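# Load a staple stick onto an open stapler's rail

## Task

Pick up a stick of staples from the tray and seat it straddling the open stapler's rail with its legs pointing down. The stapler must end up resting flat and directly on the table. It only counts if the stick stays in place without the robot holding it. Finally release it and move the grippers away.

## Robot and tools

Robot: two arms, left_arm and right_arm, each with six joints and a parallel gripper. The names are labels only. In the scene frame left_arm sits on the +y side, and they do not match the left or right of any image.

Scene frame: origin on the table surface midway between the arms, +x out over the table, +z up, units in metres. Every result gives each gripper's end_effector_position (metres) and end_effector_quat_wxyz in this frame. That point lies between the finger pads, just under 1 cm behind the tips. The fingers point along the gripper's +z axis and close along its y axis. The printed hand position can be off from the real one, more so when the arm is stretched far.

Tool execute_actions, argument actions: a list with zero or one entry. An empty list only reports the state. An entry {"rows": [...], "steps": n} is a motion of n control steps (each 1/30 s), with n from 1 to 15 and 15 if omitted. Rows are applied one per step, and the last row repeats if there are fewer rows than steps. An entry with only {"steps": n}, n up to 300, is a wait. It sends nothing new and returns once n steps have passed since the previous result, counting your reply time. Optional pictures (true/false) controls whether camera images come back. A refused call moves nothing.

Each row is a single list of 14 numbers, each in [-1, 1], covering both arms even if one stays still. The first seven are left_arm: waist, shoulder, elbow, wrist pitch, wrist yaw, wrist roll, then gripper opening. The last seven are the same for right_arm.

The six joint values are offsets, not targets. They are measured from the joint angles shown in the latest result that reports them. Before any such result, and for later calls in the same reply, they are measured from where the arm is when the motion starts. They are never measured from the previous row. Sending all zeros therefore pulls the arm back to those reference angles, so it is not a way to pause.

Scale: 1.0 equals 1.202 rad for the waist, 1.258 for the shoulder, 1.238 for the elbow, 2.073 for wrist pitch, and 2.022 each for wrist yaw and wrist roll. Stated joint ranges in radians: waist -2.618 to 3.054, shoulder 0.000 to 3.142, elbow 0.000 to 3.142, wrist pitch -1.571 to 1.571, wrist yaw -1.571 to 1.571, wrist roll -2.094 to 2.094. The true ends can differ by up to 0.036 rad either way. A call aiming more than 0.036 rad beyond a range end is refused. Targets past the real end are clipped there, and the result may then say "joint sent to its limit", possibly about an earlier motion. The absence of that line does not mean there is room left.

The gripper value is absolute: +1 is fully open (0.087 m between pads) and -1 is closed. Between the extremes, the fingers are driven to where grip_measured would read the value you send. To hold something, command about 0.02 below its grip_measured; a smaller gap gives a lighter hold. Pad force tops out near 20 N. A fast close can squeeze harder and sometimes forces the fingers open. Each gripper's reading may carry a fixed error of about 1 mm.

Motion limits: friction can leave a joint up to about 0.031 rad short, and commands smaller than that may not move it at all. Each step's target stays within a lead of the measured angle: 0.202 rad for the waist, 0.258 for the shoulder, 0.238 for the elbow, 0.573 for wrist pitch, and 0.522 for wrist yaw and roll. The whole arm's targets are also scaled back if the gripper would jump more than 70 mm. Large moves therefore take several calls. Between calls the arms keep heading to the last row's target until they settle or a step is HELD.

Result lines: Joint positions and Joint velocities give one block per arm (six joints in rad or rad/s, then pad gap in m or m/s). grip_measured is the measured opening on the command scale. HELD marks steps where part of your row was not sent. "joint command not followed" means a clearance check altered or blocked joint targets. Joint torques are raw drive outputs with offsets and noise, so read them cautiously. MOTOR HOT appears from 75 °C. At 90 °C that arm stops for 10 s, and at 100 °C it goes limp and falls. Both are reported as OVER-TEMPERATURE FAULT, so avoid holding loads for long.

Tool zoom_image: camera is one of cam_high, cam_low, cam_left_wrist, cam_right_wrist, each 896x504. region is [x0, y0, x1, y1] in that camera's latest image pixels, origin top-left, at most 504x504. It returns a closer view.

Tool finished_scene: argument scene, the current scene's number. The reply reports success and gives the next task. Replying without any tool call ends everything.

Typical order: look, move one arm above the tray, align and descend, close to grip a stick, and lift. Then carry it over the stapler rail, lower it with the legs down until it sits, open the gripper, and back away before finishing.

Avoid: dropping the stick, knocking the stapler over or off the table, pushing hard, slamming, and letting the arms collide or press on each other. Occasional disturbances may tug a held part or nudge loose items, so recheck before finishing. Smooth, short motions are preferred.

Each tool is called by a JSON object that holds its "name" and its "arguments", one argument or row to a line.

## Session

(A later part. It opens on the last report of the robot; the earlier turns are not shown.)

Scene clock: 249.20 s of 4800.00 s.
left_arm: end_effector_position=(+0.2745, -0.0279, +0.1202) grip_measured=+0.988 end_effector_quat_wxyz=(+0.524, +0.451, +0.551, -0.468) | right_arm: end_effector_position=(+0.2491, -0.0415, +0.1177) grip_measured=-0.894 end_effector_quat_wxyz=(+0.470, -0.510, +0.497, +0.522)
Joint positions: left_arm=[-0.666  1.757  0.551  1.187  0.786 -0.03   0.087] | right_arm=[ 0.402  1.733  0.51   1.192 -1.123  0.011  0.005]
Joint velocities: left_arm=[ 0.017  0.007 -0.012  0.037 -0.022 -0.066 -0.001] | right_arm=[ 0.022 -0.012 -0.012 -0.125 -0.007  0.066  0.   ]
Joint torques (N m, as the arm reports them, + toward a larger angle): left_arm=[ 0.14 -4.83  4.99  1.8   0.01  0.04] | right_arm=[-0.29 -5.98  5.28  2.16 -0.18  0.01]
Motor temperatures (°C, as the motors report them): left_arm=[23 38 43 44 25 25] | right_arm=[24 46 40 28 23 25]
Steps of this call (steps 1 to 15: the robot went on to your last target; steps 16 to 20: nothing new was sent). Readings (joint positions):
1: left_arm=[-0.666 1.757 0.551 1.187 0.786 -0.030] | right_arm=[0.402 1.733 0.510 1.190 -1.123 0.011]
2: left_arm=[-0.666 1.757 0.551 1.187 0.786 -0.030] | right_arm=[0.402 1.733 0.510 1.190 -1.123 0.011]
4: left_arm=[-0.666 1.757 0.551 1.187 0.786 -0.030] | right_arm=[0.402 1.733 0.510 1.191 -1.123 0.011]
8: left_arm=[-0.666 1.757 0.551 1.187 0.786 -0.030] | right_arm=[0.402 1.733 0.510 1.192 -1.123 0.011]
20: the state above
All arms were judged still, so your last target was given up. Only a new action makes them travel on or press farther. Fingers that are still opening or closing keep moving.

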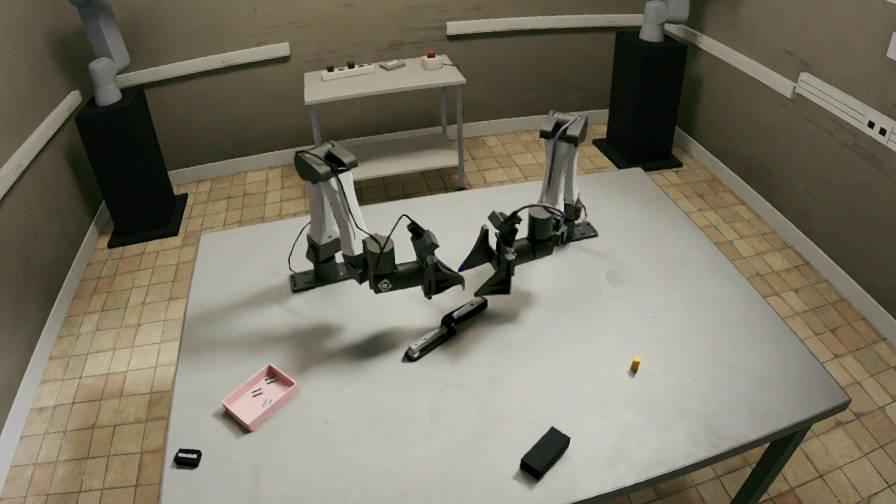

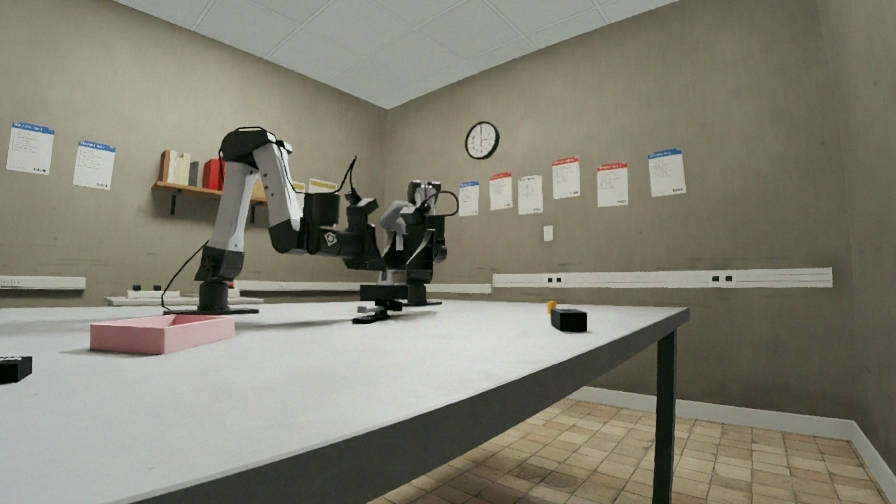

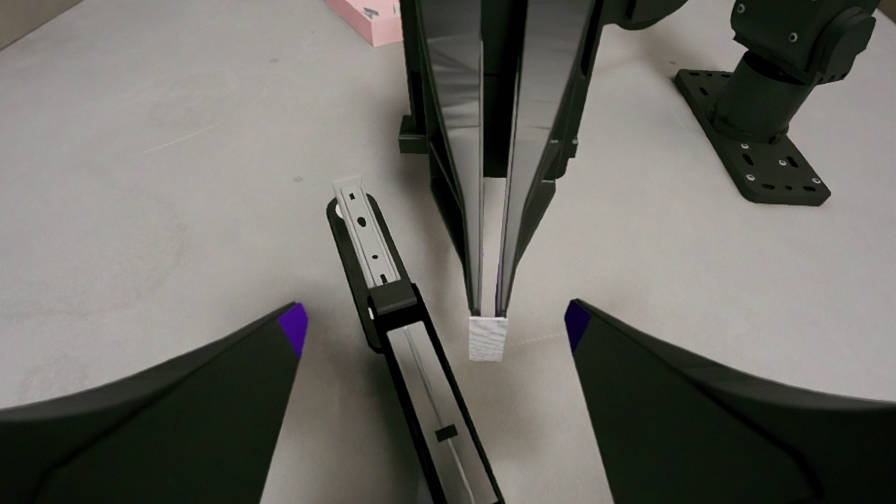

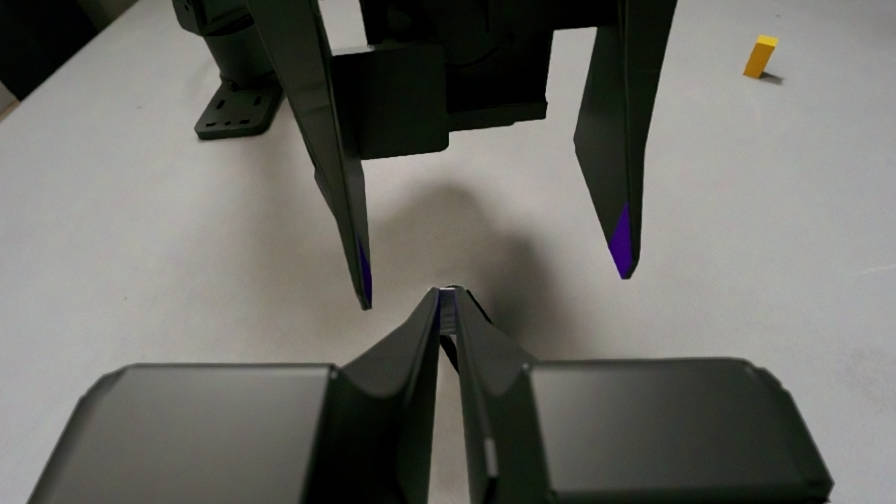

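{"name": "execute_actions", "arguments": {
  "actions": [
    {"rows": [[-0.02,0,0,0,0.05,0,0.2,0,0,0,0,0,0,-0.3]],"steps":15}
  ],
  "pictures": false
}}

{"name": "execute_actions", "arguments": {
  "actions": [
    {"steps":20}
  ]
}}

Scene clock: 254.70 s of 4800.00 s.
left_arm: end_effector_position=(+0.2533, -0.0339, +0.1204) grip_measured=+0.200 end_effector_quat_wxyz=(+0.499, +0.478, +0.527, -0.495) | right_arm: end_effector_position=(+0.2491, -0.0415, +0.1177) grip_measured=-0.894 end_effector_quat_wxyz=(+0.470, -0.510, +0.497, +0.522)
Joint positions: left_arm=[-0.685  1.757  0.551  1.187  0.871 -0.03   0.053] | right_arm=[ 0.402  1.733  0.51   1.192 -1.123  0.011  0.005]
Joint velocities: left_arm=[-0.012  0.007  0.007 -0.037  0.037  0.007 -0.001] | right_arm=[-0.007  0.002  0.012 -0.037 -0.051 -0.037  0.001]
Joint torques (N m, as the arm reports them, + toward a larger angle): left_arm=[-0.56 -6.22  4.98  1.57  0.06  0.05] | right_arm=[-0.29 -6.    5.26  1.87 -0.18  0.01]
Motor temperatures (°C, as the motors report them): left_arm=[23 37 43 45 25 25] | right_arm=[24 45 40 29 23 25]
Steps of this call (steps 1 to 90: nothing new was sent; then 2.00 s passed at rest; steps 91 to 105: all 15 steps of this action). Readings (joint positions):
91: left_arm=[-0.668 1.757 0.551 1.187 0.797 -0.030] | right_arm=[0.402 1.733 0.510 1.192 -1.123 0.011]
92: left_arm=[-0.672 1.757 0.551 1.187 0.812 -0.030] | right_arm=[0.402 1.733 0.510 1.192 -1.123 0.011]
94: left_arm=[-0.681 1.757 0.551 1.187 0.836 -0.030] | right_arm=[0.402 1.733 0.510 1.192 -1.123 0.011]
98: left_arm=[-0.685 1.757 0.551 1.187 0.860 -0.030] | right_arm=[0.402 1.733 0.510 1.192 -1.123 0.011]
105: the state above

Scene clock: 255.37 s of 4800.00 s.
left_arm: end_effector_position=(+0.2528, -0.0339, +0.1204) grip_measured=+0.200 end_effector_quat_wxyz=(+0.499, +0.479, +0.526, -0.495) | right_arm: end_effector_position=(+0.2491, -0.0415, +0.1177) grip_measured=-0.894 end_effector_quat_wxyz=(+0.470, -0.510, +0.497, +0.522)
Joint positions: left_arm=[-0.685  1.757  0.551  1.187  0.874 -0.03   0.053] | right_arm=[ 0.402  1.733  0.51   1.192 -1.123  0.011  0.005]
Joint velocities: left_arm=[ 0.002  0.007 -0.007  0.051  0.022 -0.007  0.001] | right_arm=[ 0.002  0.007 -0.002  0.007 -0.051  0.022 -0.001]
Joint torques (N m, as the arm reports them, + toward a larger angle): left_arm=[-0.55 -6.19  5.01  1.57  0.06  0.04] | right_arm=[-0.3  -6.    5.27  1.87 -0.18  0.01]
Motor temperatures (°C, as the motors report them): left_arm=[23 37 43 45 25 25] | right_arm=[24 45 40 29 23 25]
Steps of this call (steps 1 to 15: the robot went on to your last target; steps 16 to 20: nothing new was sent). Readings (joint positions):
1: left_arm=[-0.685 1.757 0.551 1.187 0.872 -0.030] | right_arm=[0.402 1.733 0.510 1.192 -1.123 0.011]
2: left_arm=[-0.685 1.757 0.551 1.187 0.872 -0.030] | right_arm=[0.402 1.733 0.510 1.192 -1.123 0.011]
4: left_arm=[-0.685 1.757 0.551 1.187 0.873 -0.030] | right_arm=[0.402 1.733 0.510 1.192 -1.123 0.011]
8: left_arm=[-0.685 1.757 0.551 1.187 0.874 -0.030] | right_arm=[0.402 1.733 0.510 1.192 -1.123 0.011]
20: the state above
All arms were judged still, so your last target was given up. Only a new action makes them travel on or press farther. Fingers that are still opening or closing keep moving.

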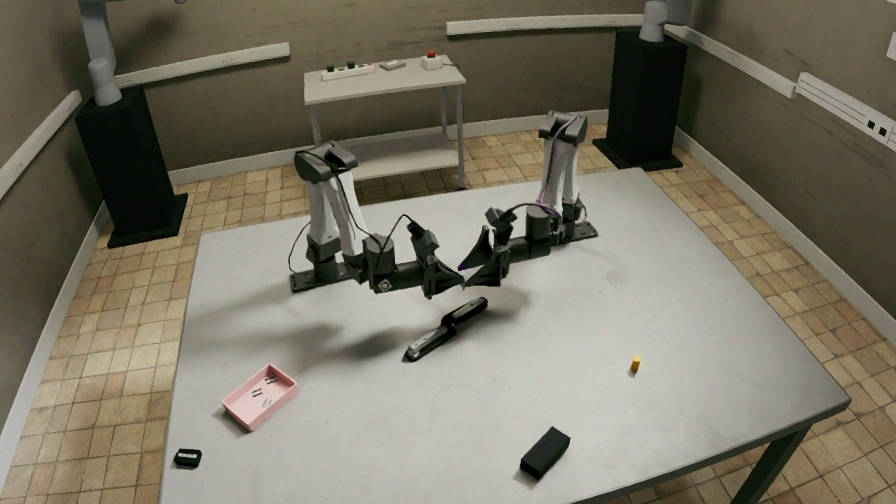

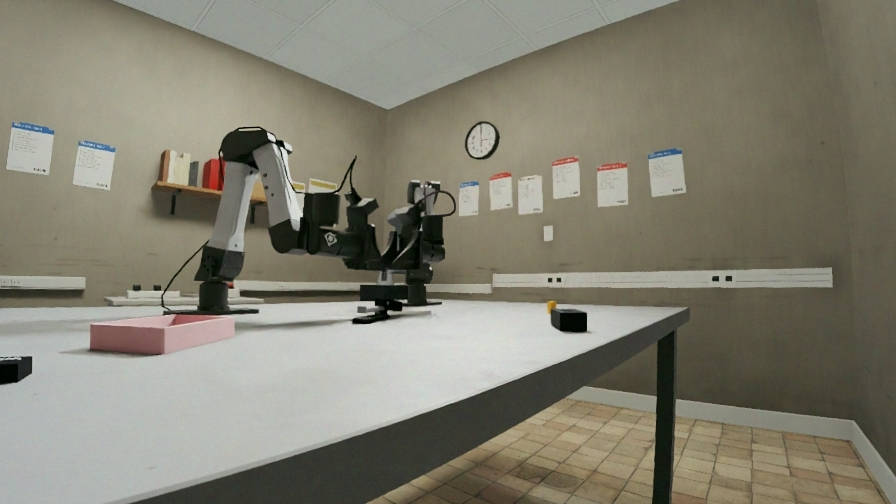

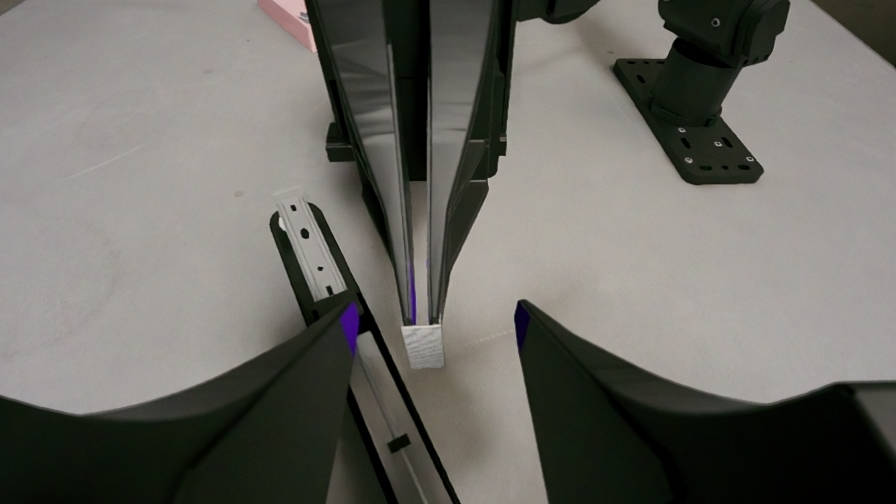

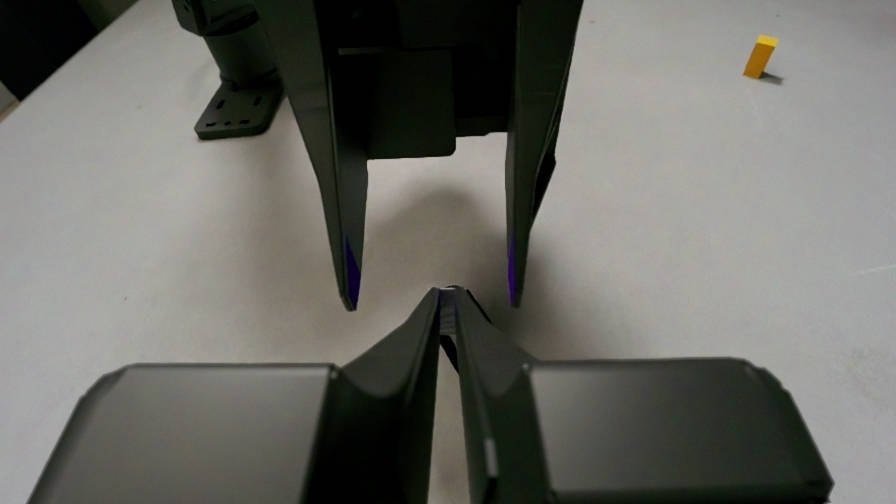

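{"name": "execute_actions", "arguments": {
  "actions": [
    {"rows": [[0,0.03,0,0.01,-0.02,0,-0.5,0,0,0,0,0,0,-0.3]],"steps":15}
  ],
  "pictures": false
}}

{"name": "execute_actions", "arguments": {
  "actions": [
    {"steps":15}
  ]
}}

{"name": "zoom_image", "arguments": {
  "camera": "cam_left_wrist",
  "region": [340, 230, 540, 400]
}}

{"name": "zoom_image", "arguments": {
  "camera": "cam_right_wrist",
  "region": [340, 200, 540, 370]
}}

Scene clock: 261.40 s of 4800.00 s.
left_arm: end_effector_position=(+0.2576, -0.0338, +0.1138) grip_measured=-0.500 end_effector_quat_wxyz=(+0.500, +0.471, +0.538, -0.489) | right_arm: end_effector_position=(+0.2491, -0.0415, +0.1177) grip_measured=-0.894 end_effector_quat_wxyz=(+0.470, -0.510, +0.497, +0.522)
Joint positions: left_arm=[-0.685  1.776  0.551  1.191  0.847 -0.03   0.022] | right_arm=[ 0.402  1.733  0.51   1.192 -1.123  0.011  0.005]
Joint velocities: left_arm=[ 0.002 -0.002 -0.017 -0.022 -0.051 -0.022 -0.   ] | right_arm=[-0.002  0.002 -0.002 -0.11  -0.066 -0.007 -0.001]
Joint torques (N m, as the arm reports them, + toward a larger angle): left_arm=[ 0.03 -4.83  4.84  1.72 -0.12  0.04] | right_arm=[-0.3  -5.99  5.27  1.86 -0.18  0.01]
Motor temperatures (°C, as the motors report them): left_arm=[23 37 42 44 25 25] | right_arm=[24 44 40 29 23 25]
Steps of this call (steps 1 to 90: nothing new was sent; then 2.53 s passed at rest; steps 91 to 105: all 15 steps of this action). Readings (joint positions):
91: left_arm=[-0.685 1.759 0.551 1.189 0.871 -0.030] | right_arm=[0.402 1.733 0.510 1.192 -1.123 0.011]
92: left_arm=[-0.685 1.763 0.551 1.191 0.866 -0.030] | right_arm=[0.402 1.733 0.510 1.192 -1.123 0.011]
94: left_arm=[-0.685 1.771 0.551 1.191 0.859 -0.030] | right_arm=[0.402 1.733 0.510 1.192 -1.123 0.011]
98: left_arm=[-0.685 1.776 0.551 1.191 0.851 -0.030] | right_arm=[0.402 1.733 0.510 1.192 -1.123 0.011]
105: the state above

Scene clock: 261.90 s of 4800.00 s.
left_arm: end_effector_position=(+0.2578, -0.0338, +0.1138) grip_measured=-0.500 end_effector_quat_wxyz=(+0.500, +0.471, +0.538, -0.489) | right_arm: end_effector_position=(+0.2491, -0.0415, +0.1177) grip_measured=-0.894 end_effector_quat_wxyz=(+0.470, -0.510, +0.497, +0.522)
Joint positions: left_arm=[-0.685  1.776  0.551  1.191  0.847 -0.03   0.022] | right_arm=[ 0.402  1.733  0.51   1.192 -1.123  0.011  0.005]
Joint velocities: left_arm=[ 0.002 -0.022  0.002  0.051 -0.022 -0.095 -0.   ] | right_arm=[ 0.002 -0.007 -0.002 -0.007 -0.007 -0.007  0.   ]
Joint torques (N m, as the arm reports them, + toward a larger angle): left_arm=[-0.03 -5.02  4.88  1.77 -0.11  0.07] | right_arm=[-0.28 -5.99  5.28  1.87 -0.19  0.01]
Motor temperatures (°C, as the motors report them): left_arm=[23 37 42 44 25 25] | right_arm=[24 44 40 29 23 25]
Steps of this call (steps 1 to 15: the robot went on to your last target). Readings (joint positions):
1: left_arm=[-0.685 1.776 0.551 1.191 0.847 -0.030] | right_arm=[0.402 1.733 0.510 1.192 -1.123 0.011]
2: left_arm=[-0.685 1.776 0.551 1.191 0.847 -0.030] | right_arm=[0.402 1.733 0.510 1.192 -1.123 0.011]
4: left_arm=[-0.685 1.776 0.551 1.191 0.847 -0.030] | right_arm=[0.402 1.733 0.510 1.192 -1.123 0.011]
8: left_arm=[-0.685 1.776 0.551 1.191 0.847 -0.030] | right_arm=[0.402 1.733 0.510 1.192 -1.123 0.011]
15: the state above
All arms were judged still, so your last target was given up. Only a new action makes them travel on or press farther. Fingers that are still opening or closing keep moving.

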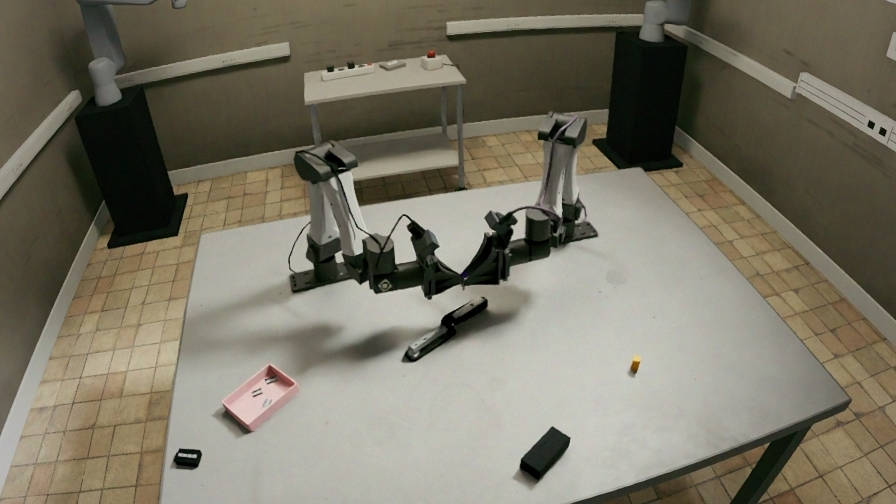

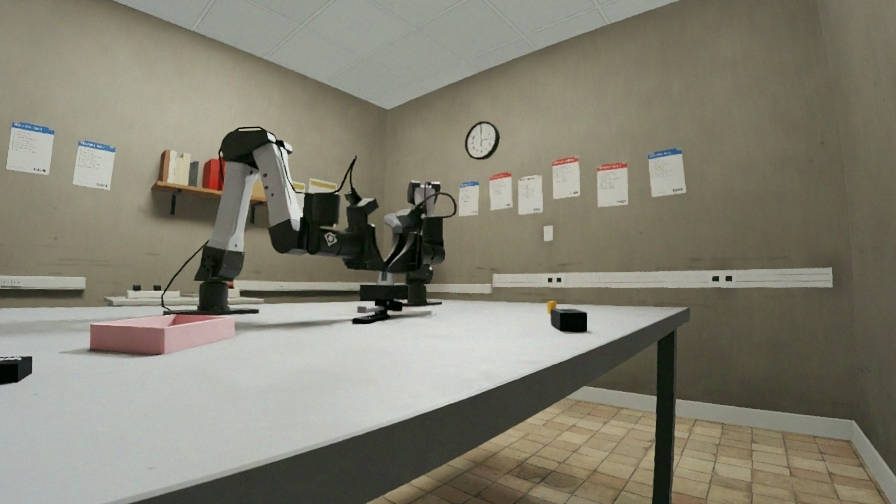

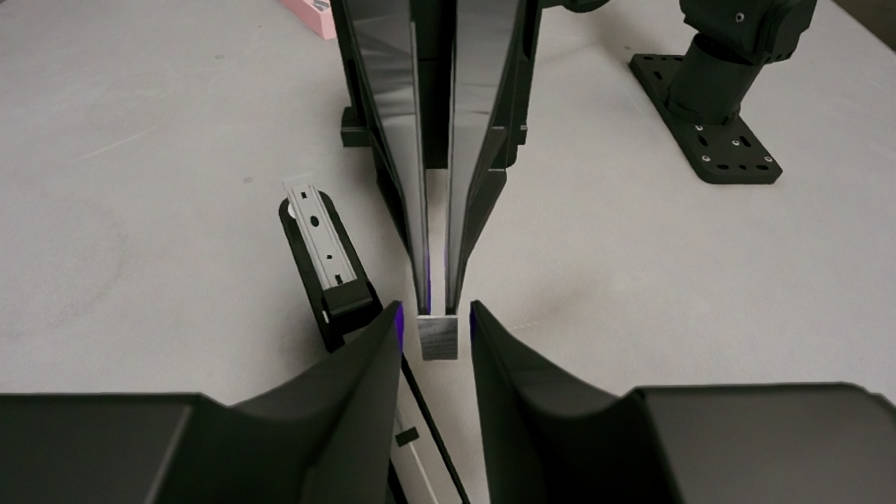

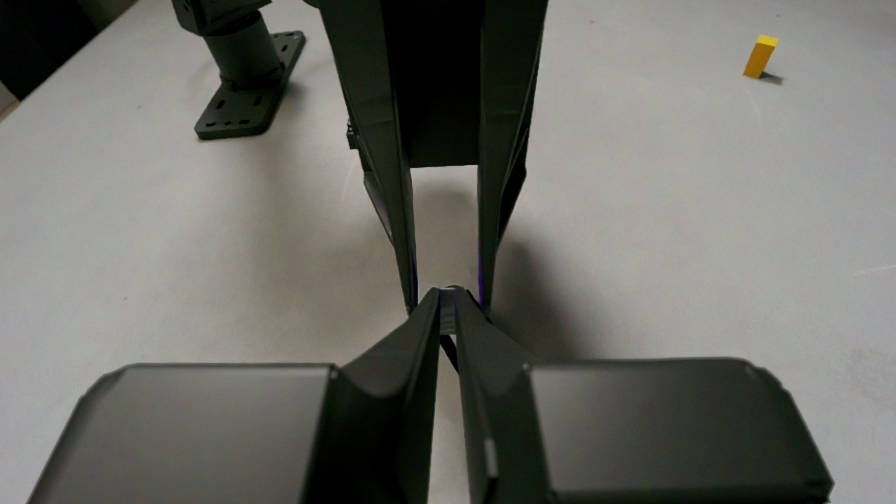

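Region (340, 230, 540, 400) of cam_left_wrist's 896x504 image, scaled by 2.520, with more detail than that image has; it fills the top 428 rows of this view, and the rest is white.

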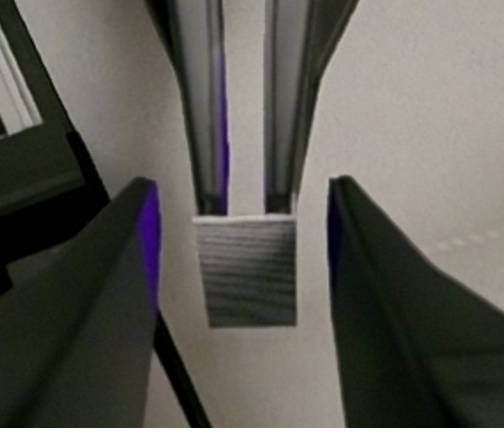

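Region (340, 200, 540, 370) of cam_right_wrist's 896x504 image, scaled by 2.520, with more detail than that image has; it fills the top 428 rows of this view, and the rest is white.

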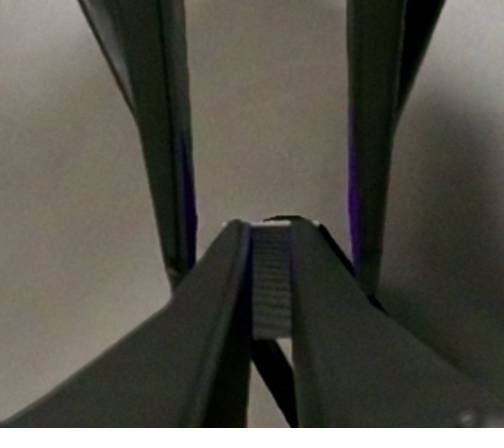

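Grip with left, release right, withdraw.

{"name": "execute_actions", "arguments": {
  "actions": [
    {"rows": [[0,0,0,0,0,0,-0.6,0,0,0,0,0,0,-0.3],[0,0,0,0,0,0,-0.68,0,0,0,0,0,0,-0.3],[0,0,0,0,0,0,-0.74,0,0,0,0,0,0,-0.3],[0,0,0,0,0,0,-0.8,0,0,0,0,0,0,-0.3]],"steps":15}
  ],
  "pictures": false
}}

{"name": "execute_actions", "arguments": {
  "actions": [
    {"rows": [[0,0,0,0,0,0,-0.8,0,0,0,0,0,0,-1]],"steps":12}
  ],
  "pictures": false
}}

{"name": "execute_actions", "arguments": {
  "actions": [
    {"rows": [[0,0,0,0,0,0,-0.8,-0.03,0,0,0,-0.02,0,-1],[0,0,0,0,0,0,-0.8,-0.06,0,0,0,-0.04,0,-1],[0,0,0,0,0,0,-0.8,-0.09,0,0,0,-0.055,0,-1],[0,0,0,0,0,0,-0.8,-0.12,0,0,0,-0.07,0,-1],[0,0,0,0,0,0,-0.8,-0.15,0,0,0,-0.09,0,-1]],"steps":15}
  ]
}}

Scene clock: 270.90 s of 4800.00 s.
left_arm: end_effector_position=(+0.2577, -0.0338, +0.1138) grip_measured=-0.729 end_effector_quat_wxyz=(+0.500, +0.471, +0.538, -0.489) | right_arm: end_effector_position=(+0.2493, -0.0415, +0.1177) grip_measured=-0.894 end_effector_quat_wxyz=(+0.470, -0.510, +0.497, +0.522)
Joint positions: left_arm=[-0.685  1.776  0.551  1.191  0.847 -0.03   0.012] | right_arm=[ 0.402  1.733  0.51   1.192 -1.122  0.011  0.005]
Joint velocities: left_arm=[ 0.002 -0.032 -0.002 -0.095 -0.007 -0.007 -0.001] | right_arm=[-0.007 -0.012  0.017 -0.037 -0.037  0.022  0.001]
Joint torques (N m, as the arm reports them, + toward a larger angle): left_arm=[ 0.07 -6.28  4.86  1.62 -0.02  0.06] | right_arm=[-0.31 -6.    5.29  1.87 -0.19  0.02]
Motor temperatures (°C, as the motors report them): left_arm=[23 37 42 45 25 25] | right_arm=[24 43 39 30 23 25]
Steps of this call (steps 1 to 90: nothing new was sent; then 5.50 s passed at rest; steps 91 to 105: all 15 steps of this action). Readings (joint positions):
91: left_arm=[-0.685 1.776 0.551 1.191 0.847 -0.030] | right_arm=[0.402 1.733 0.510 1.192 -1.123 0.011]
92: left_arm=[-0.685 1.776 0.551 1.191 0.847 -0.030] | right_arm=[0.402 1.733 0.510 1.192 -1.123 0.011]
94: left_arm=[-0.685 1.776 0.551 1.191 0.847 -0.030] | right_arm=[0.402 1.733 0.510 1.192 -1.122 0.011]
98: left_arm=[-0.685 1.776 0.551 1.191 0.847 -0.030] | right_arm=[0.402 1.733 0.510 1.192 -1.122 0.011]
105: the state above

Scene clock: 271.30 s of 4800.00 s.
left_arm: end_effector_position=(+0.2577, -0.0338, +0.1138) grip_measured=-0.731 end_effector_quat_wxyz=(+0.500, +0.471, +0.538, -0.489) | right_arm: end_effector_position=(+0.2493, -0.0415, +0.1177) grip_measured=-1.000 end_effector_quat_wxyz=(+0.470, -0.510, +0.497, +0.522)
Joint positions: left_arm=[-0.685  1.776  0.551  1.191  0.847 -0.03   0.012] | right_arm=[ 0.402  1.733  0.51   1.192 -1.122  0.011  0.   ]
Joint velocities: left_arm=[-0.022 -0.012  0.002  0.037  0.007  0.066  0.   ] | right_arm=[ 0.002 -0.017 -0.012  0.007 -0.022  0.022  0.   ]
Joint torques (N m, as the arm reports them, + toward a larger angle): left_arm=[ 0.   -6.37  4.93  1.6   0.    0.02] | right_arm=[-0.29 -5.99  5.27  1.87 -0.19  0.01]
Motor temperatures (°C, as the motors report them): left_arm=[23 37 42 45 25 25] | right_arm=[24 42 39 30 23 25]
Steps of this call (steps 1 to 12: all 12 steps of this action). Readings (joint positions):
1: left_arm=[-0.685 1.776 0.551 1.191 0.847 -0.030] | right_arm=[0.402 1.733 0.510 1.192 -1.122 0.011]
2: left_arm=[-0.685 1.776 0.551 1.191 0.847 -0.030] | right_arm=[0.402 1.733 0.510 1.192 -1.122 0.011]
4: left_arm=[-0.685 1.776 0.551 1.191 0.847 -0.030] | right_arm=[0.402 1.733 0.510 1.192 -1.122 0.011]
8: left_arm=[-0.685 1.776 0.551 1.191 0.847 -0.030] | right_arm=[0.402 1.733 0.510 1.192 -1.122 0.011]
12: the state above

Scene clock: 271.80 s of 4800.00 s.
left_arm: end_effector_position=(+0.2577, -0.0338, +0.1138) grip_measured=-0.731 end_effector_quat_wxyz=(+0.500, +0.471, +0.538, -0.489) | right_arm: end_effector_position=(+0.2730, -0.0869, +0.1185) grip_measured=-1.000 end_effector_quat_wxyz=(+0.475, -0.503, +0.501, +0.519)
Joint positions: left_arm=[-0.685  1.776  0.551  1.191  0.847 -0.03   0.012] | right_arm=[ 0.22   1.733  0.51   1.192 -1.285  0.011  0.   ]
Joint velocities: left_arm=[-0.007  0.007  0.012  0.066  0.022 -0.066 -0.001] | right_arm=[ 0.007 -0.012 -0.002 -0.007 -0.212 -0.022  0.   ]
Joint torques (N m, as the arm reports them, + toward a larger angle): left_arm=[-0.08 -6.32  4.91  1.6   0.    0.05] | right_arm=[-0.1  -5.92  5.14  1.75 -0.24  0.01]
Motor temperatures (°C, as the motors report them): left_arm=[23 37 42 45 25 25] | right_arm=[24 42 39 30 23 25]
Steps of this call (steps 1 to 15: all 15 steps of this action). Readings (joint positions):
1: left_arm=[-0.685 1.776 0.551 1.191 0.847 -0.030] | right_arm=[0.399 1.733 0.510 1.192 -1.127 0.011]
2: left_arm=[-0.685 1.776 0.551 1.191 0.847 -0.030] | right_arm=[0.387 1.733 0.510 1.192 -1.141 0.011]
4: left_arm=[-0.685 1.776 0.551 1.191 0.847 -0.030] | right_arm=[0.334 1.733 0.510 1.192 -1.179 0.011]
8: left_arm=[-0.685 1.776 0.551 1.191 0.847 -0.030] | right_arm=[0.224 1.733 0.510 1.192 -1.243 0.011]
15: the state above

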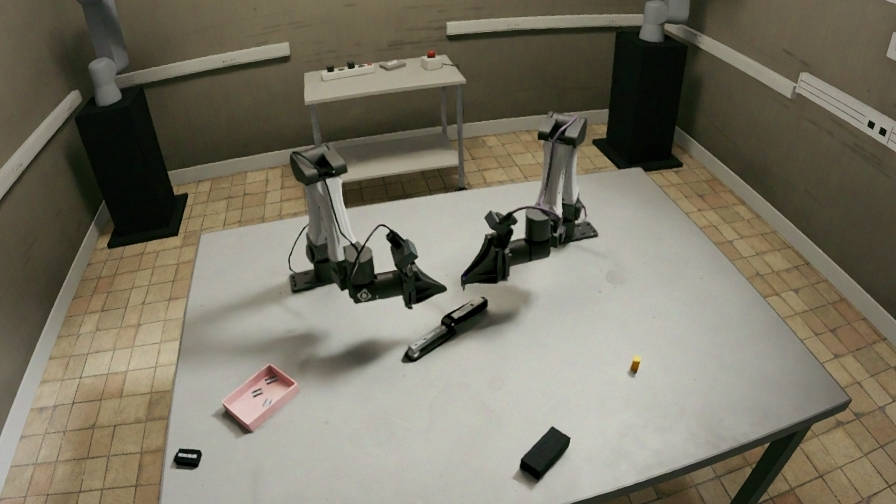

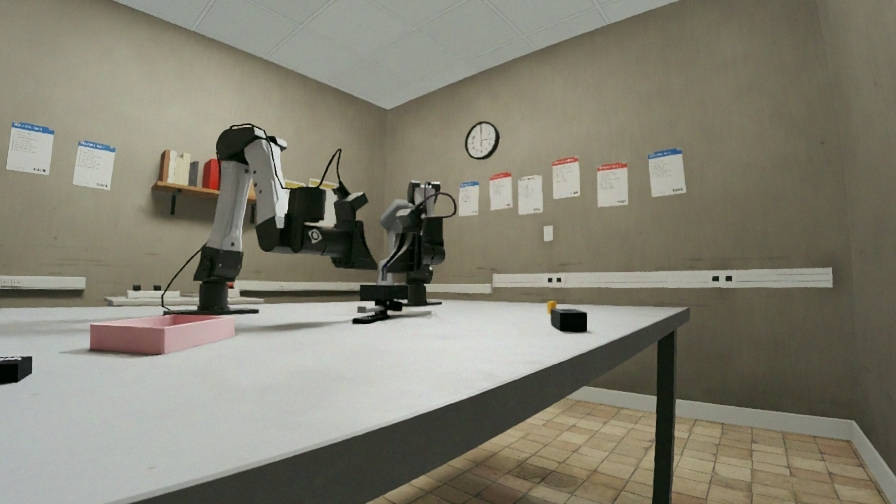

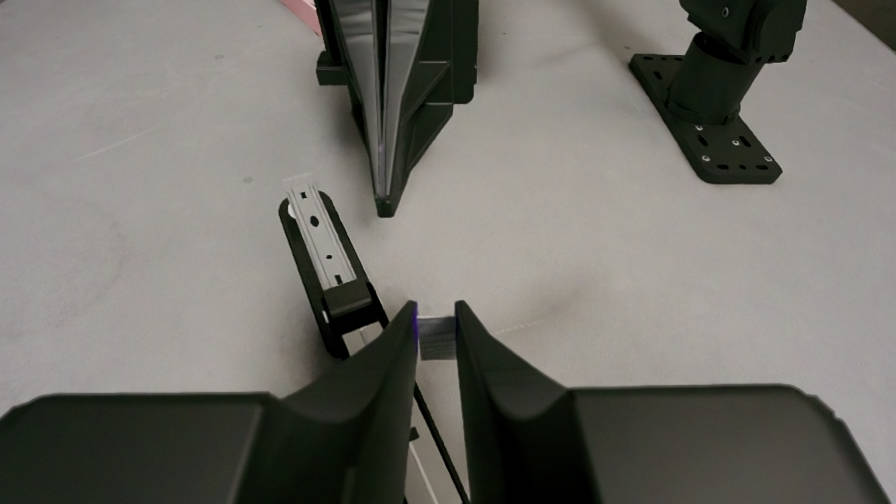

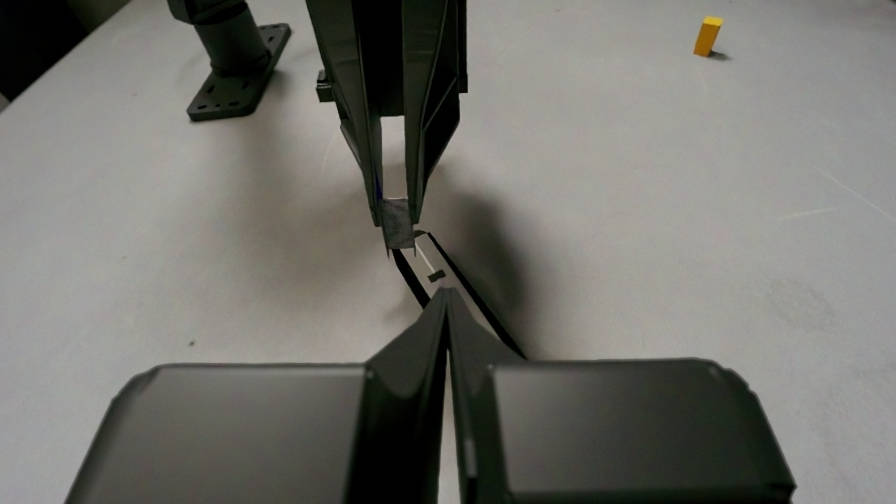

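{"name": "execute_actions", "arguments": {
  "actions": [
    {"rows": [[-0.054,0.1,0.655,-0.577,-0.42,0.015,-0.8,0,0.066,0.44,-0.56,0.318,0,-0.3]],"steps":15}
  ],
  "pictures": false
}}

{"name": "execute_actions", "arguments": {
  "actions": [
    {"steps":30}
  ],
  "pictures": false
}}

{"name": "execute_actions", "arguments": {
  "actions": [
    {"rows": [[0,0.38,0.655,-0.577,0,0,-0.8,0,0.066,0.44,-0.56,0.318,0,-0.3]],"steps":15}
  ],
  "pictures": false
}}

{"name": "execute_actions", "arguments": {
  "actions": [
    {"steps":40}
  ]
}}

Scene clock: 284.43 s of 4800.00 s.
left_arm: end_effector_position=(+0.4342, -0.0563, +0.1552) grip_measured=-0.731 end_effector_quat_wxyz=(+0.506, +0.299, +0.780, -0.213) | right_arm: end_effector_position=(+0.4059, -0.1021, +0.0825) grip_measured=-0.300 end_effector_quat_wxyz=(+0.364, -0.282, +0.810, +0.363)
Joint positions: left_arm=[-0.747  1.891  1.363  0.12   0.051 -0.011  0.012] | right_arm=[ 0.223  1.815  1.048  0.122 -0.674  0.009  0.031]
Joint velocities: left_arm=[ 0.002 -0.037  0.007 -0.491 -0.256  0.007  0.   ] | right_arm=[-0.007  0.002  0.002 -0.652  0.198  0.007  0.   ]
Joint torques (N m, as the arm reports them, + toward a larger angle): left_arm=[-0.19 -8.8   7.3   1.31 -0.13  0.12] | right_arm=[-0.51 -8.29  7.97  1.9  -0.31  0.01]
Motor temperatures (°C, as the motors report them): left_arm=[23 37 42 45 25 25] | right_arm=[24 41 39 30 23 25]
Steps of this call (steps 1 to 30: the robot went on to your last target; steps 31 to 100: nothing new was sent; then 8.80 s passed at rest; steps 101 to 115: all 15 steps of this action). Readings (joint positions):
101: left_arm=[-0.693 1.782 0.577 1.135 0.795 -0.024] | right_arm=[0.222 1.736 0.534 1.129 -1.247 0.009]
102: left_arm=[-0.709 1.806 0.638 1.042 0.713 -0.022] | right_arm=[0.223 1.753 0.592 1.034 -1.166 0.009]
104: left_arm=[-0.736 1.864 0.795 0.824 0.523 -0.017] | right_arm=[0.223 1.790 0.737 0.821 -0.991 0.009]
108: left_arm=[-0.747 1.913 1.108 0.367 0.217 -0.014] | right_arm=[0.223 1.816 1.007 0.410 -0.778 0.009]
115: the state above

Scene clock: 285.43 s of 4800.00 s.
left_arm: end_effector_position=(+0.4258, -0.0398, +0.1315) grip_measured=-0.731 end_effector_quat_wxyz=(+0.466, +0.299, +0.813, -0.180) | right_arm: end_effector_position=(+0.3968, -0.1089, +0.0700) grip_measured=-0.300 end_effector_quat_wxyz=(+0.334, -0.269, +0.832, +0.353)
Joint positions: left_arm=[-0.747  1.891  1.363  0.005  0.011 -0.01   0.012] | right_arm=[ 0.223  1.815  1.048  0.044 -0.648  0.009  0.031]
Joint velocities: left_arm=[-0.002  0.012 -0.007  0.095  0.081 -0.037  0.001] | right_arm=[-0.022 -0.002  0.002 -0.037 -0.037  0.081 -0.001]
Joint torques (N m, as the arm reports them, + toward a larger angle): left_arm=[-0.21 -8.76  7.4   1.64 -0.13  0.12] | right_arm=[-0.52 -8.22  7.88  1.75 -0.3   0.01]
Motor temperatures (°C, as the motors report them): left_arm=[23 37 42 45 25 25] | right_arm=[24 41 39 30 23 25]
Steps of this call (steps 1 to 30: the robot went on to your last target). Readings (joint positions):
1: left_arm=[-0.747 1.891 1.363 0.104 0.043 -0.011] | right_arm=[0.223 1.815 1.048 0.104 -0.669 0.009]
2: left_arm=[-0.747 1.891 1.363 0.082 0.036 -0.010] | right_arm=[0.223 1.815 1.048 0.091 -0.664 0.009]
4: left_arm=[-0.747 1.891 1.363 0.047 0.027 -0.010] | right_arm=[0.223 1.815 1.048 0.072 -0.658 0.009]
8: left_arm=[-0.747 1.891 1.363 0.020 0.017 -0.010] | right_arm=[0.223 1.815 1.048 0.054 -0.653 0.009]
30: the state above
All arms were judged still, so your last target was given up. Only a new action makes them travel on or press farther. Fingers that are still opening or closing keep moving.

Scene clock: 285.93 s of 4800.00 s.
left_arm: end_effector_position=(+0.3867, -0.0062, +0.0397) grip_measured=-0.731 end_effector_quat_wxyz=(+0.118, +0.340, +0.932, -0.050) | right_arm: end_effector_position=(+0.3685, -0.2230, +0.0920) grip_measured=-0.300 end_effector_quat_wxyz=(+0.106, -0.165, +0.980, +0.037)
Joint positions: left_arm=[-0.747  2.391  2.143 -1.065  0.011 -0.01   0.012] | right_arm=[ 0.226  1.896  1.579 -1.032 -0.037  0.008  0.031]
Joint velocities: left_arm=[ 0.012 -0.188  0.227 -0.813 -0.037 -0.051  0.   ] | right_arm=[-0.007  0.007 -0.007 -0.447  0.183  0.007  0.   ]
Joint torques (N m, as the arm reports them, + toward a larger angle): left_arm=[ -0.05 -13.07   7.83   0.64  -0.02   0.05] | right_arm=[-0.55 -8.73  8.29  0.81 -0.11  0.04]
Motor temperatures (°C, as the motors report them): left_arm=[23 37 42 44 25 25] | right_arm=[24 41 39 30 23 25]
Steps of this call (steps 1 to 15: all 15 steps of this action). Readings (joint positions):
1: left_arm=[-0.747 1.910 1.397 -0.056 0.011 -0.010] | right_arm=[0.225 1.824 1.090 -0.052 -0.576 0.008]
2: left_arm=[-0.747 1.950 1.462 -0.129 0.011 -0.010] | right_arm=[0.227 1.850 1.165 -0.172 -0.477 0.008]
4: left_arm=[-0.747 2.054 1.595 -0.266 0.011 -0.010] | right_arm=[0.226 1.894 1.320 -0.392 -0.306 0.008]
8: left_arm=[-0.747 2.294 1.881 -0.613 0.011 -0.010] | right_arm=[0.226 1.904 1.548 -0.756 -0.133 0.008]
15: the state above

Scene clock: 287.27 s of 4800.00 s.
left_arm: end_effector_position=(+0.3680, +0.0098, +0.0479) grip_measured=-0.731 end_effector_quat_wxyz=(+0.078, +0.342, +0.936, -0.035) | right_arm: end_effector_position=(+0.3535, -0.2328, +0.0915) grip_measured=-0.300 end_effector_quat_wxyz=(+0.074, -0.164, +0.983, +0.019)
Joint positions: left_arm=[-0.747  2.378  2.156 -1.179  0.011 -0.01   0.012] | right_arm=[ 0.226  1.896  1.579 -1.101 -0.013  0.008  0.031]
Joint velocities: left_arm=[-0.002 -0.017  0.002  0.022  0.007 -0.022 -0.   ] | right_arm=[-0.017  0.002  0.012 -0.022  0.051  0.051 -0.   ]
Joint torques (N m, as the arm reports them, + toward a larger angle): left_arm=[  0.   -12.76   7.82   0.6   -0.02   0.07] | right_arm=[-0.55 -8.64  8.14  0.6  -0.09  0.04]
Motor temperatures (°C, as the motors report them): left_arm=[23 38 42 44 25 25] | right_arm=[24 41 39 30 23 25]
Steps of this call (steps 1 to 30: the robot went on to your last target; steps 31 to 40: nothing new was sent). Readings (joint positions):
1: left_arm=[-0.747 2.385 2.149 -1.087 0.011 -0.010] | right_arm=[0.226 1.896 1.579 -1.047 -0.032 0.008]
2: left_arm=[-0.747 2.381 2.153 -1.104 0.011 -0.010] | right_arm=[0.226 1.896 1.579 -1.060 -0.028 0.008]
4: left_arm=[-0.747 2.378 2.156 -1.130 0.011 -0.010] | right_arm=[0.226 1.896 1.579 -1.076 -0.022 0.008]
8: left_arm=[-0.747 2.378 2.156 -1.162 0.011 -0.010] | right_arm=[0.226 1.896 1.579 -1.092 -0.017 0.008]
40: the state above
All arms were judged still, so your last target was given up. Only a new action makes them travel on or press farther. Fingers that are still opening or closing keep moving.

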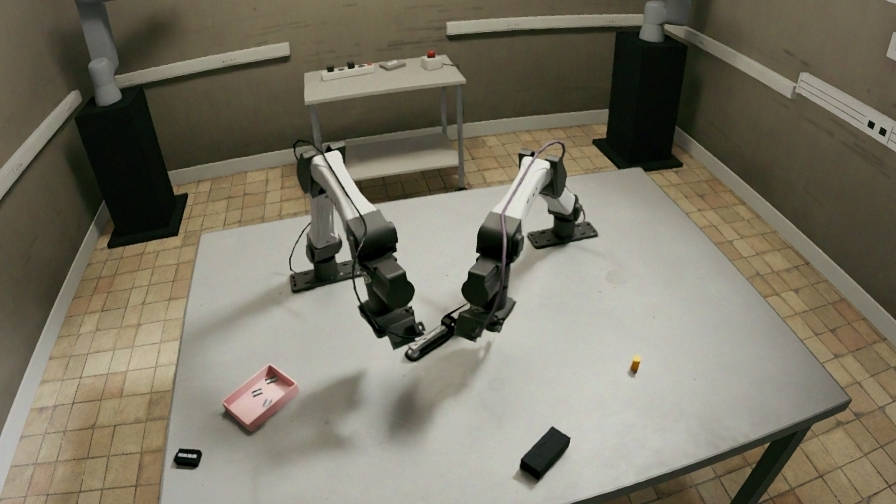

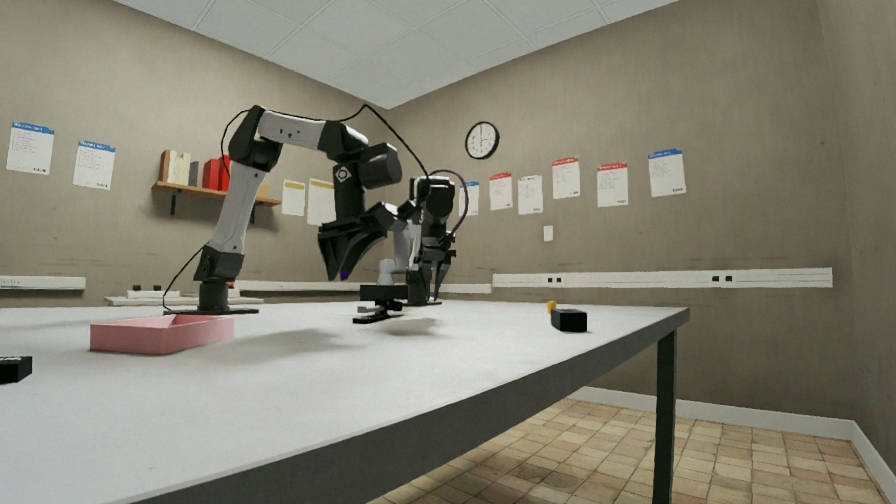

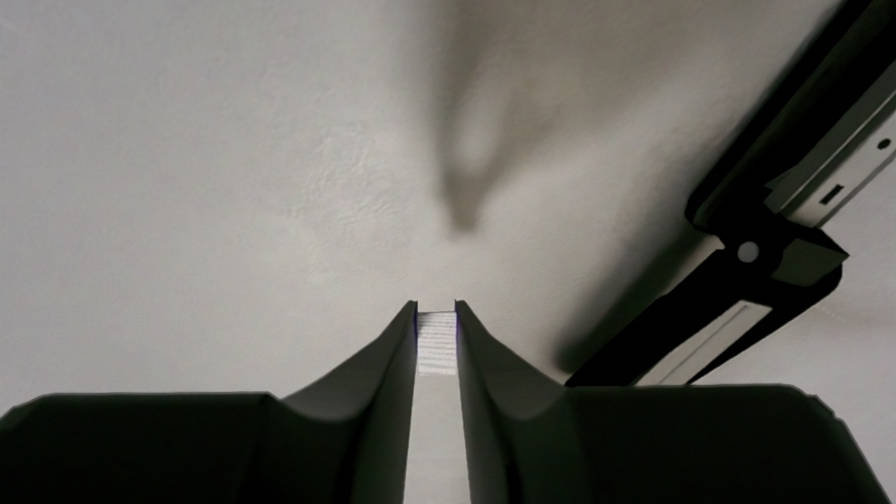

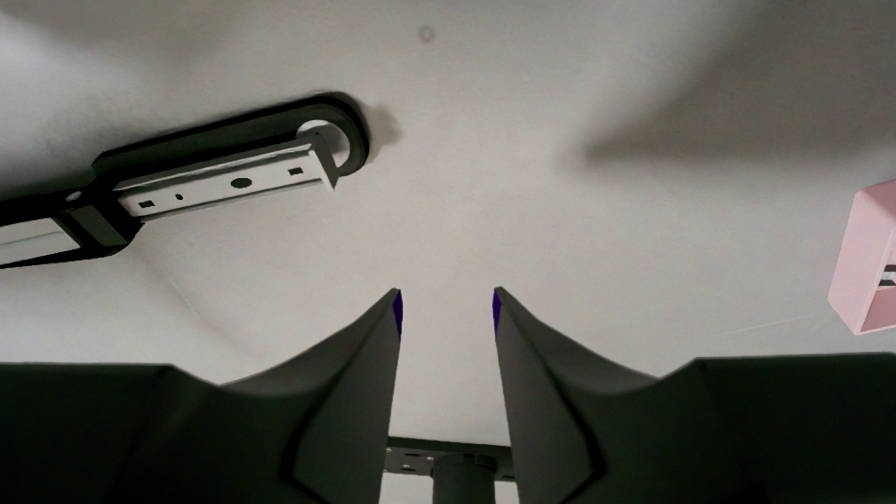

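Lower left (shoulder +0.075, pitch −0.09).

{"name": "execute_actions", "arguments": {
  "actions": [
    {"rows": [[0,0.065,0,-0.05,0,0,-0.8,0,0,0,0,0,0,-0.3]],"steps":15}
  ],
  "pictures": false
}}

{"name": "execute_actions", "arguments": {
  "actions": [
    {"steps":15}
  ],
  "pictures": false
}}

Scene clock: 292.07 s of 4800.00 s.
left_arm: end_effector_position=(+0.3457, +0.0289, +0.0145) grip_measured=-0.731 end_effector_quat_wxyz=(-0.003, +0.342, +0.940, -0.005) | right_arm: end_effector_position=(+0.3535, -0.2328, +0.0915) grip_measured=-0.300 end_effector_quat_wxyz=(+0.074, -0.164, +0.983, +0.019)
Joint positions: left_arm=[-0.747  2.46   2.156 -1.269  0.011 -0.01   0.012] | right_arm=[ 0.226  1.896  1.579 -1.101 -0.013  0.008  0.031]
Joint velocities: left_arm=[ 0.007  0.002  0.012 -0.051 -0.007  0.11   0.   ] | right_arm=[-0.007 -0.012  0.012 -0.066 -0.051  0.051 -0.   ]
Joint torques (N m, as the arm reports them, + toward a larger angle): left_arm=[ -0.08 -12.49   6.02   0.27  -0.04   0.05] | right_arm=[-0.29 -8.82  7.03  0.79 -0.16  0.02]
Motor temperatures (°C, as the motors report them): left_arm=[23 40 42 43 25 25] | right_arm=[24 42 40 29 23 25]
Steps of this call (steps 1 to 90: nothing new was sent; then 1.30 s passed at rest; steps 91 to 105: all 15 steps of this action). Readings (joint positions):
91: left_arm=[-0.747 2.383 2.156 -1.187 0.011 -0.010] | right_arm=[0.226 1.896 1.579 -1.101 -0.013 0.008]
92: left_arm=[-0.747 2.389 2.156 -1.199 0.011 -0.010] | right_arm=[0.226 1.896 1.579 -1.101 -0.013 0.008]
94: left_arm=[-0.747 2.413 2.156 -1.224 0.011 -0.010] | right_arm=[0.226 1.896 1.579 -1.101 -0.013 0.008]
98: left_arm=[-0.747 2.456 2.156 -1.255 0.011 -0.010] | right_arm=[0.226 1.896 1.579 -1.101 -0.013 0.008]
105: the state above

Scene clock: 292.57 s of 4800.00 s.
left_arm: end_effector_position=(+0.3454, +0.0291, +0.0145) grip_measured=-0.731 end_effector_quat_wxyz=(-0.003, +0.342, +0.940, -0.004) | right_arm: end_effector_position=(+0.3535, -0.2328, +0.0915) grip_measured=-0.300 end_effector_quat_wxyz=(+0.074, -0.164, +0.983, +0.019)
Joint positions: left_arm=[-0.747  2.46   2.156 -1.27   0.011 -0.01   0.012] | right_arm=[ 0.226  1.896  1.579 -1.101 -0.013  0.008  0.031]
Joint velocities: left_arm=[-0.002 -0.017  0.002 -0.007 -0.066 -0.037 -0.   ] | right_arm=[ 0.002 -0.002 -0.007  0.007 -0.066  0.022  0.   ]
Joint torques (N m, as the arm reports them, + toward a larger angle): left_arm=[  0.03 -12.49   6.16   0.28  -0.02   0.04] | right_arm=[-0.29 -8.84  7.04  0.79 -0.16  0.02]
Motor temperatures (°C, as the motors report them): left_arm=[23 40 42 43 25 25] | right_arm=[24 42 40 29 23 25]
Steps of this call (steps 1 to 15: the robot went on to your last target). Readings (joint positions):
1: left_arm=[-0.747 2.460 2.156 -1.269 0.011 -0.010] | right_arm=[0.226 1.896 1.579 -1.101 -0.013 0.008]
2: left_arm=[-0.747 2.460 2.156 -1.269 0.011 -0.010] | right_arm=[0.226 1.896 1.579 -1.101 -0.013 0.008]
4: left_arm=[-0.747 2.460 2.156 -1.270 0.011 -0.010] | right_arm=[0.226 1.896 1.579 -1.101 -0.013 0.008]
8: left_arm=[-0.747 2.460 2.156 -1.270 0.011 -0.010] | right_arm=[0.226 1.896 1.579 -1.101 -0.013 0.008]
15: the state above
All arms were judged still, so your last target was given up. Only a new action makes them travel on or press farther. Fingers that are still opening or closing keep moving.


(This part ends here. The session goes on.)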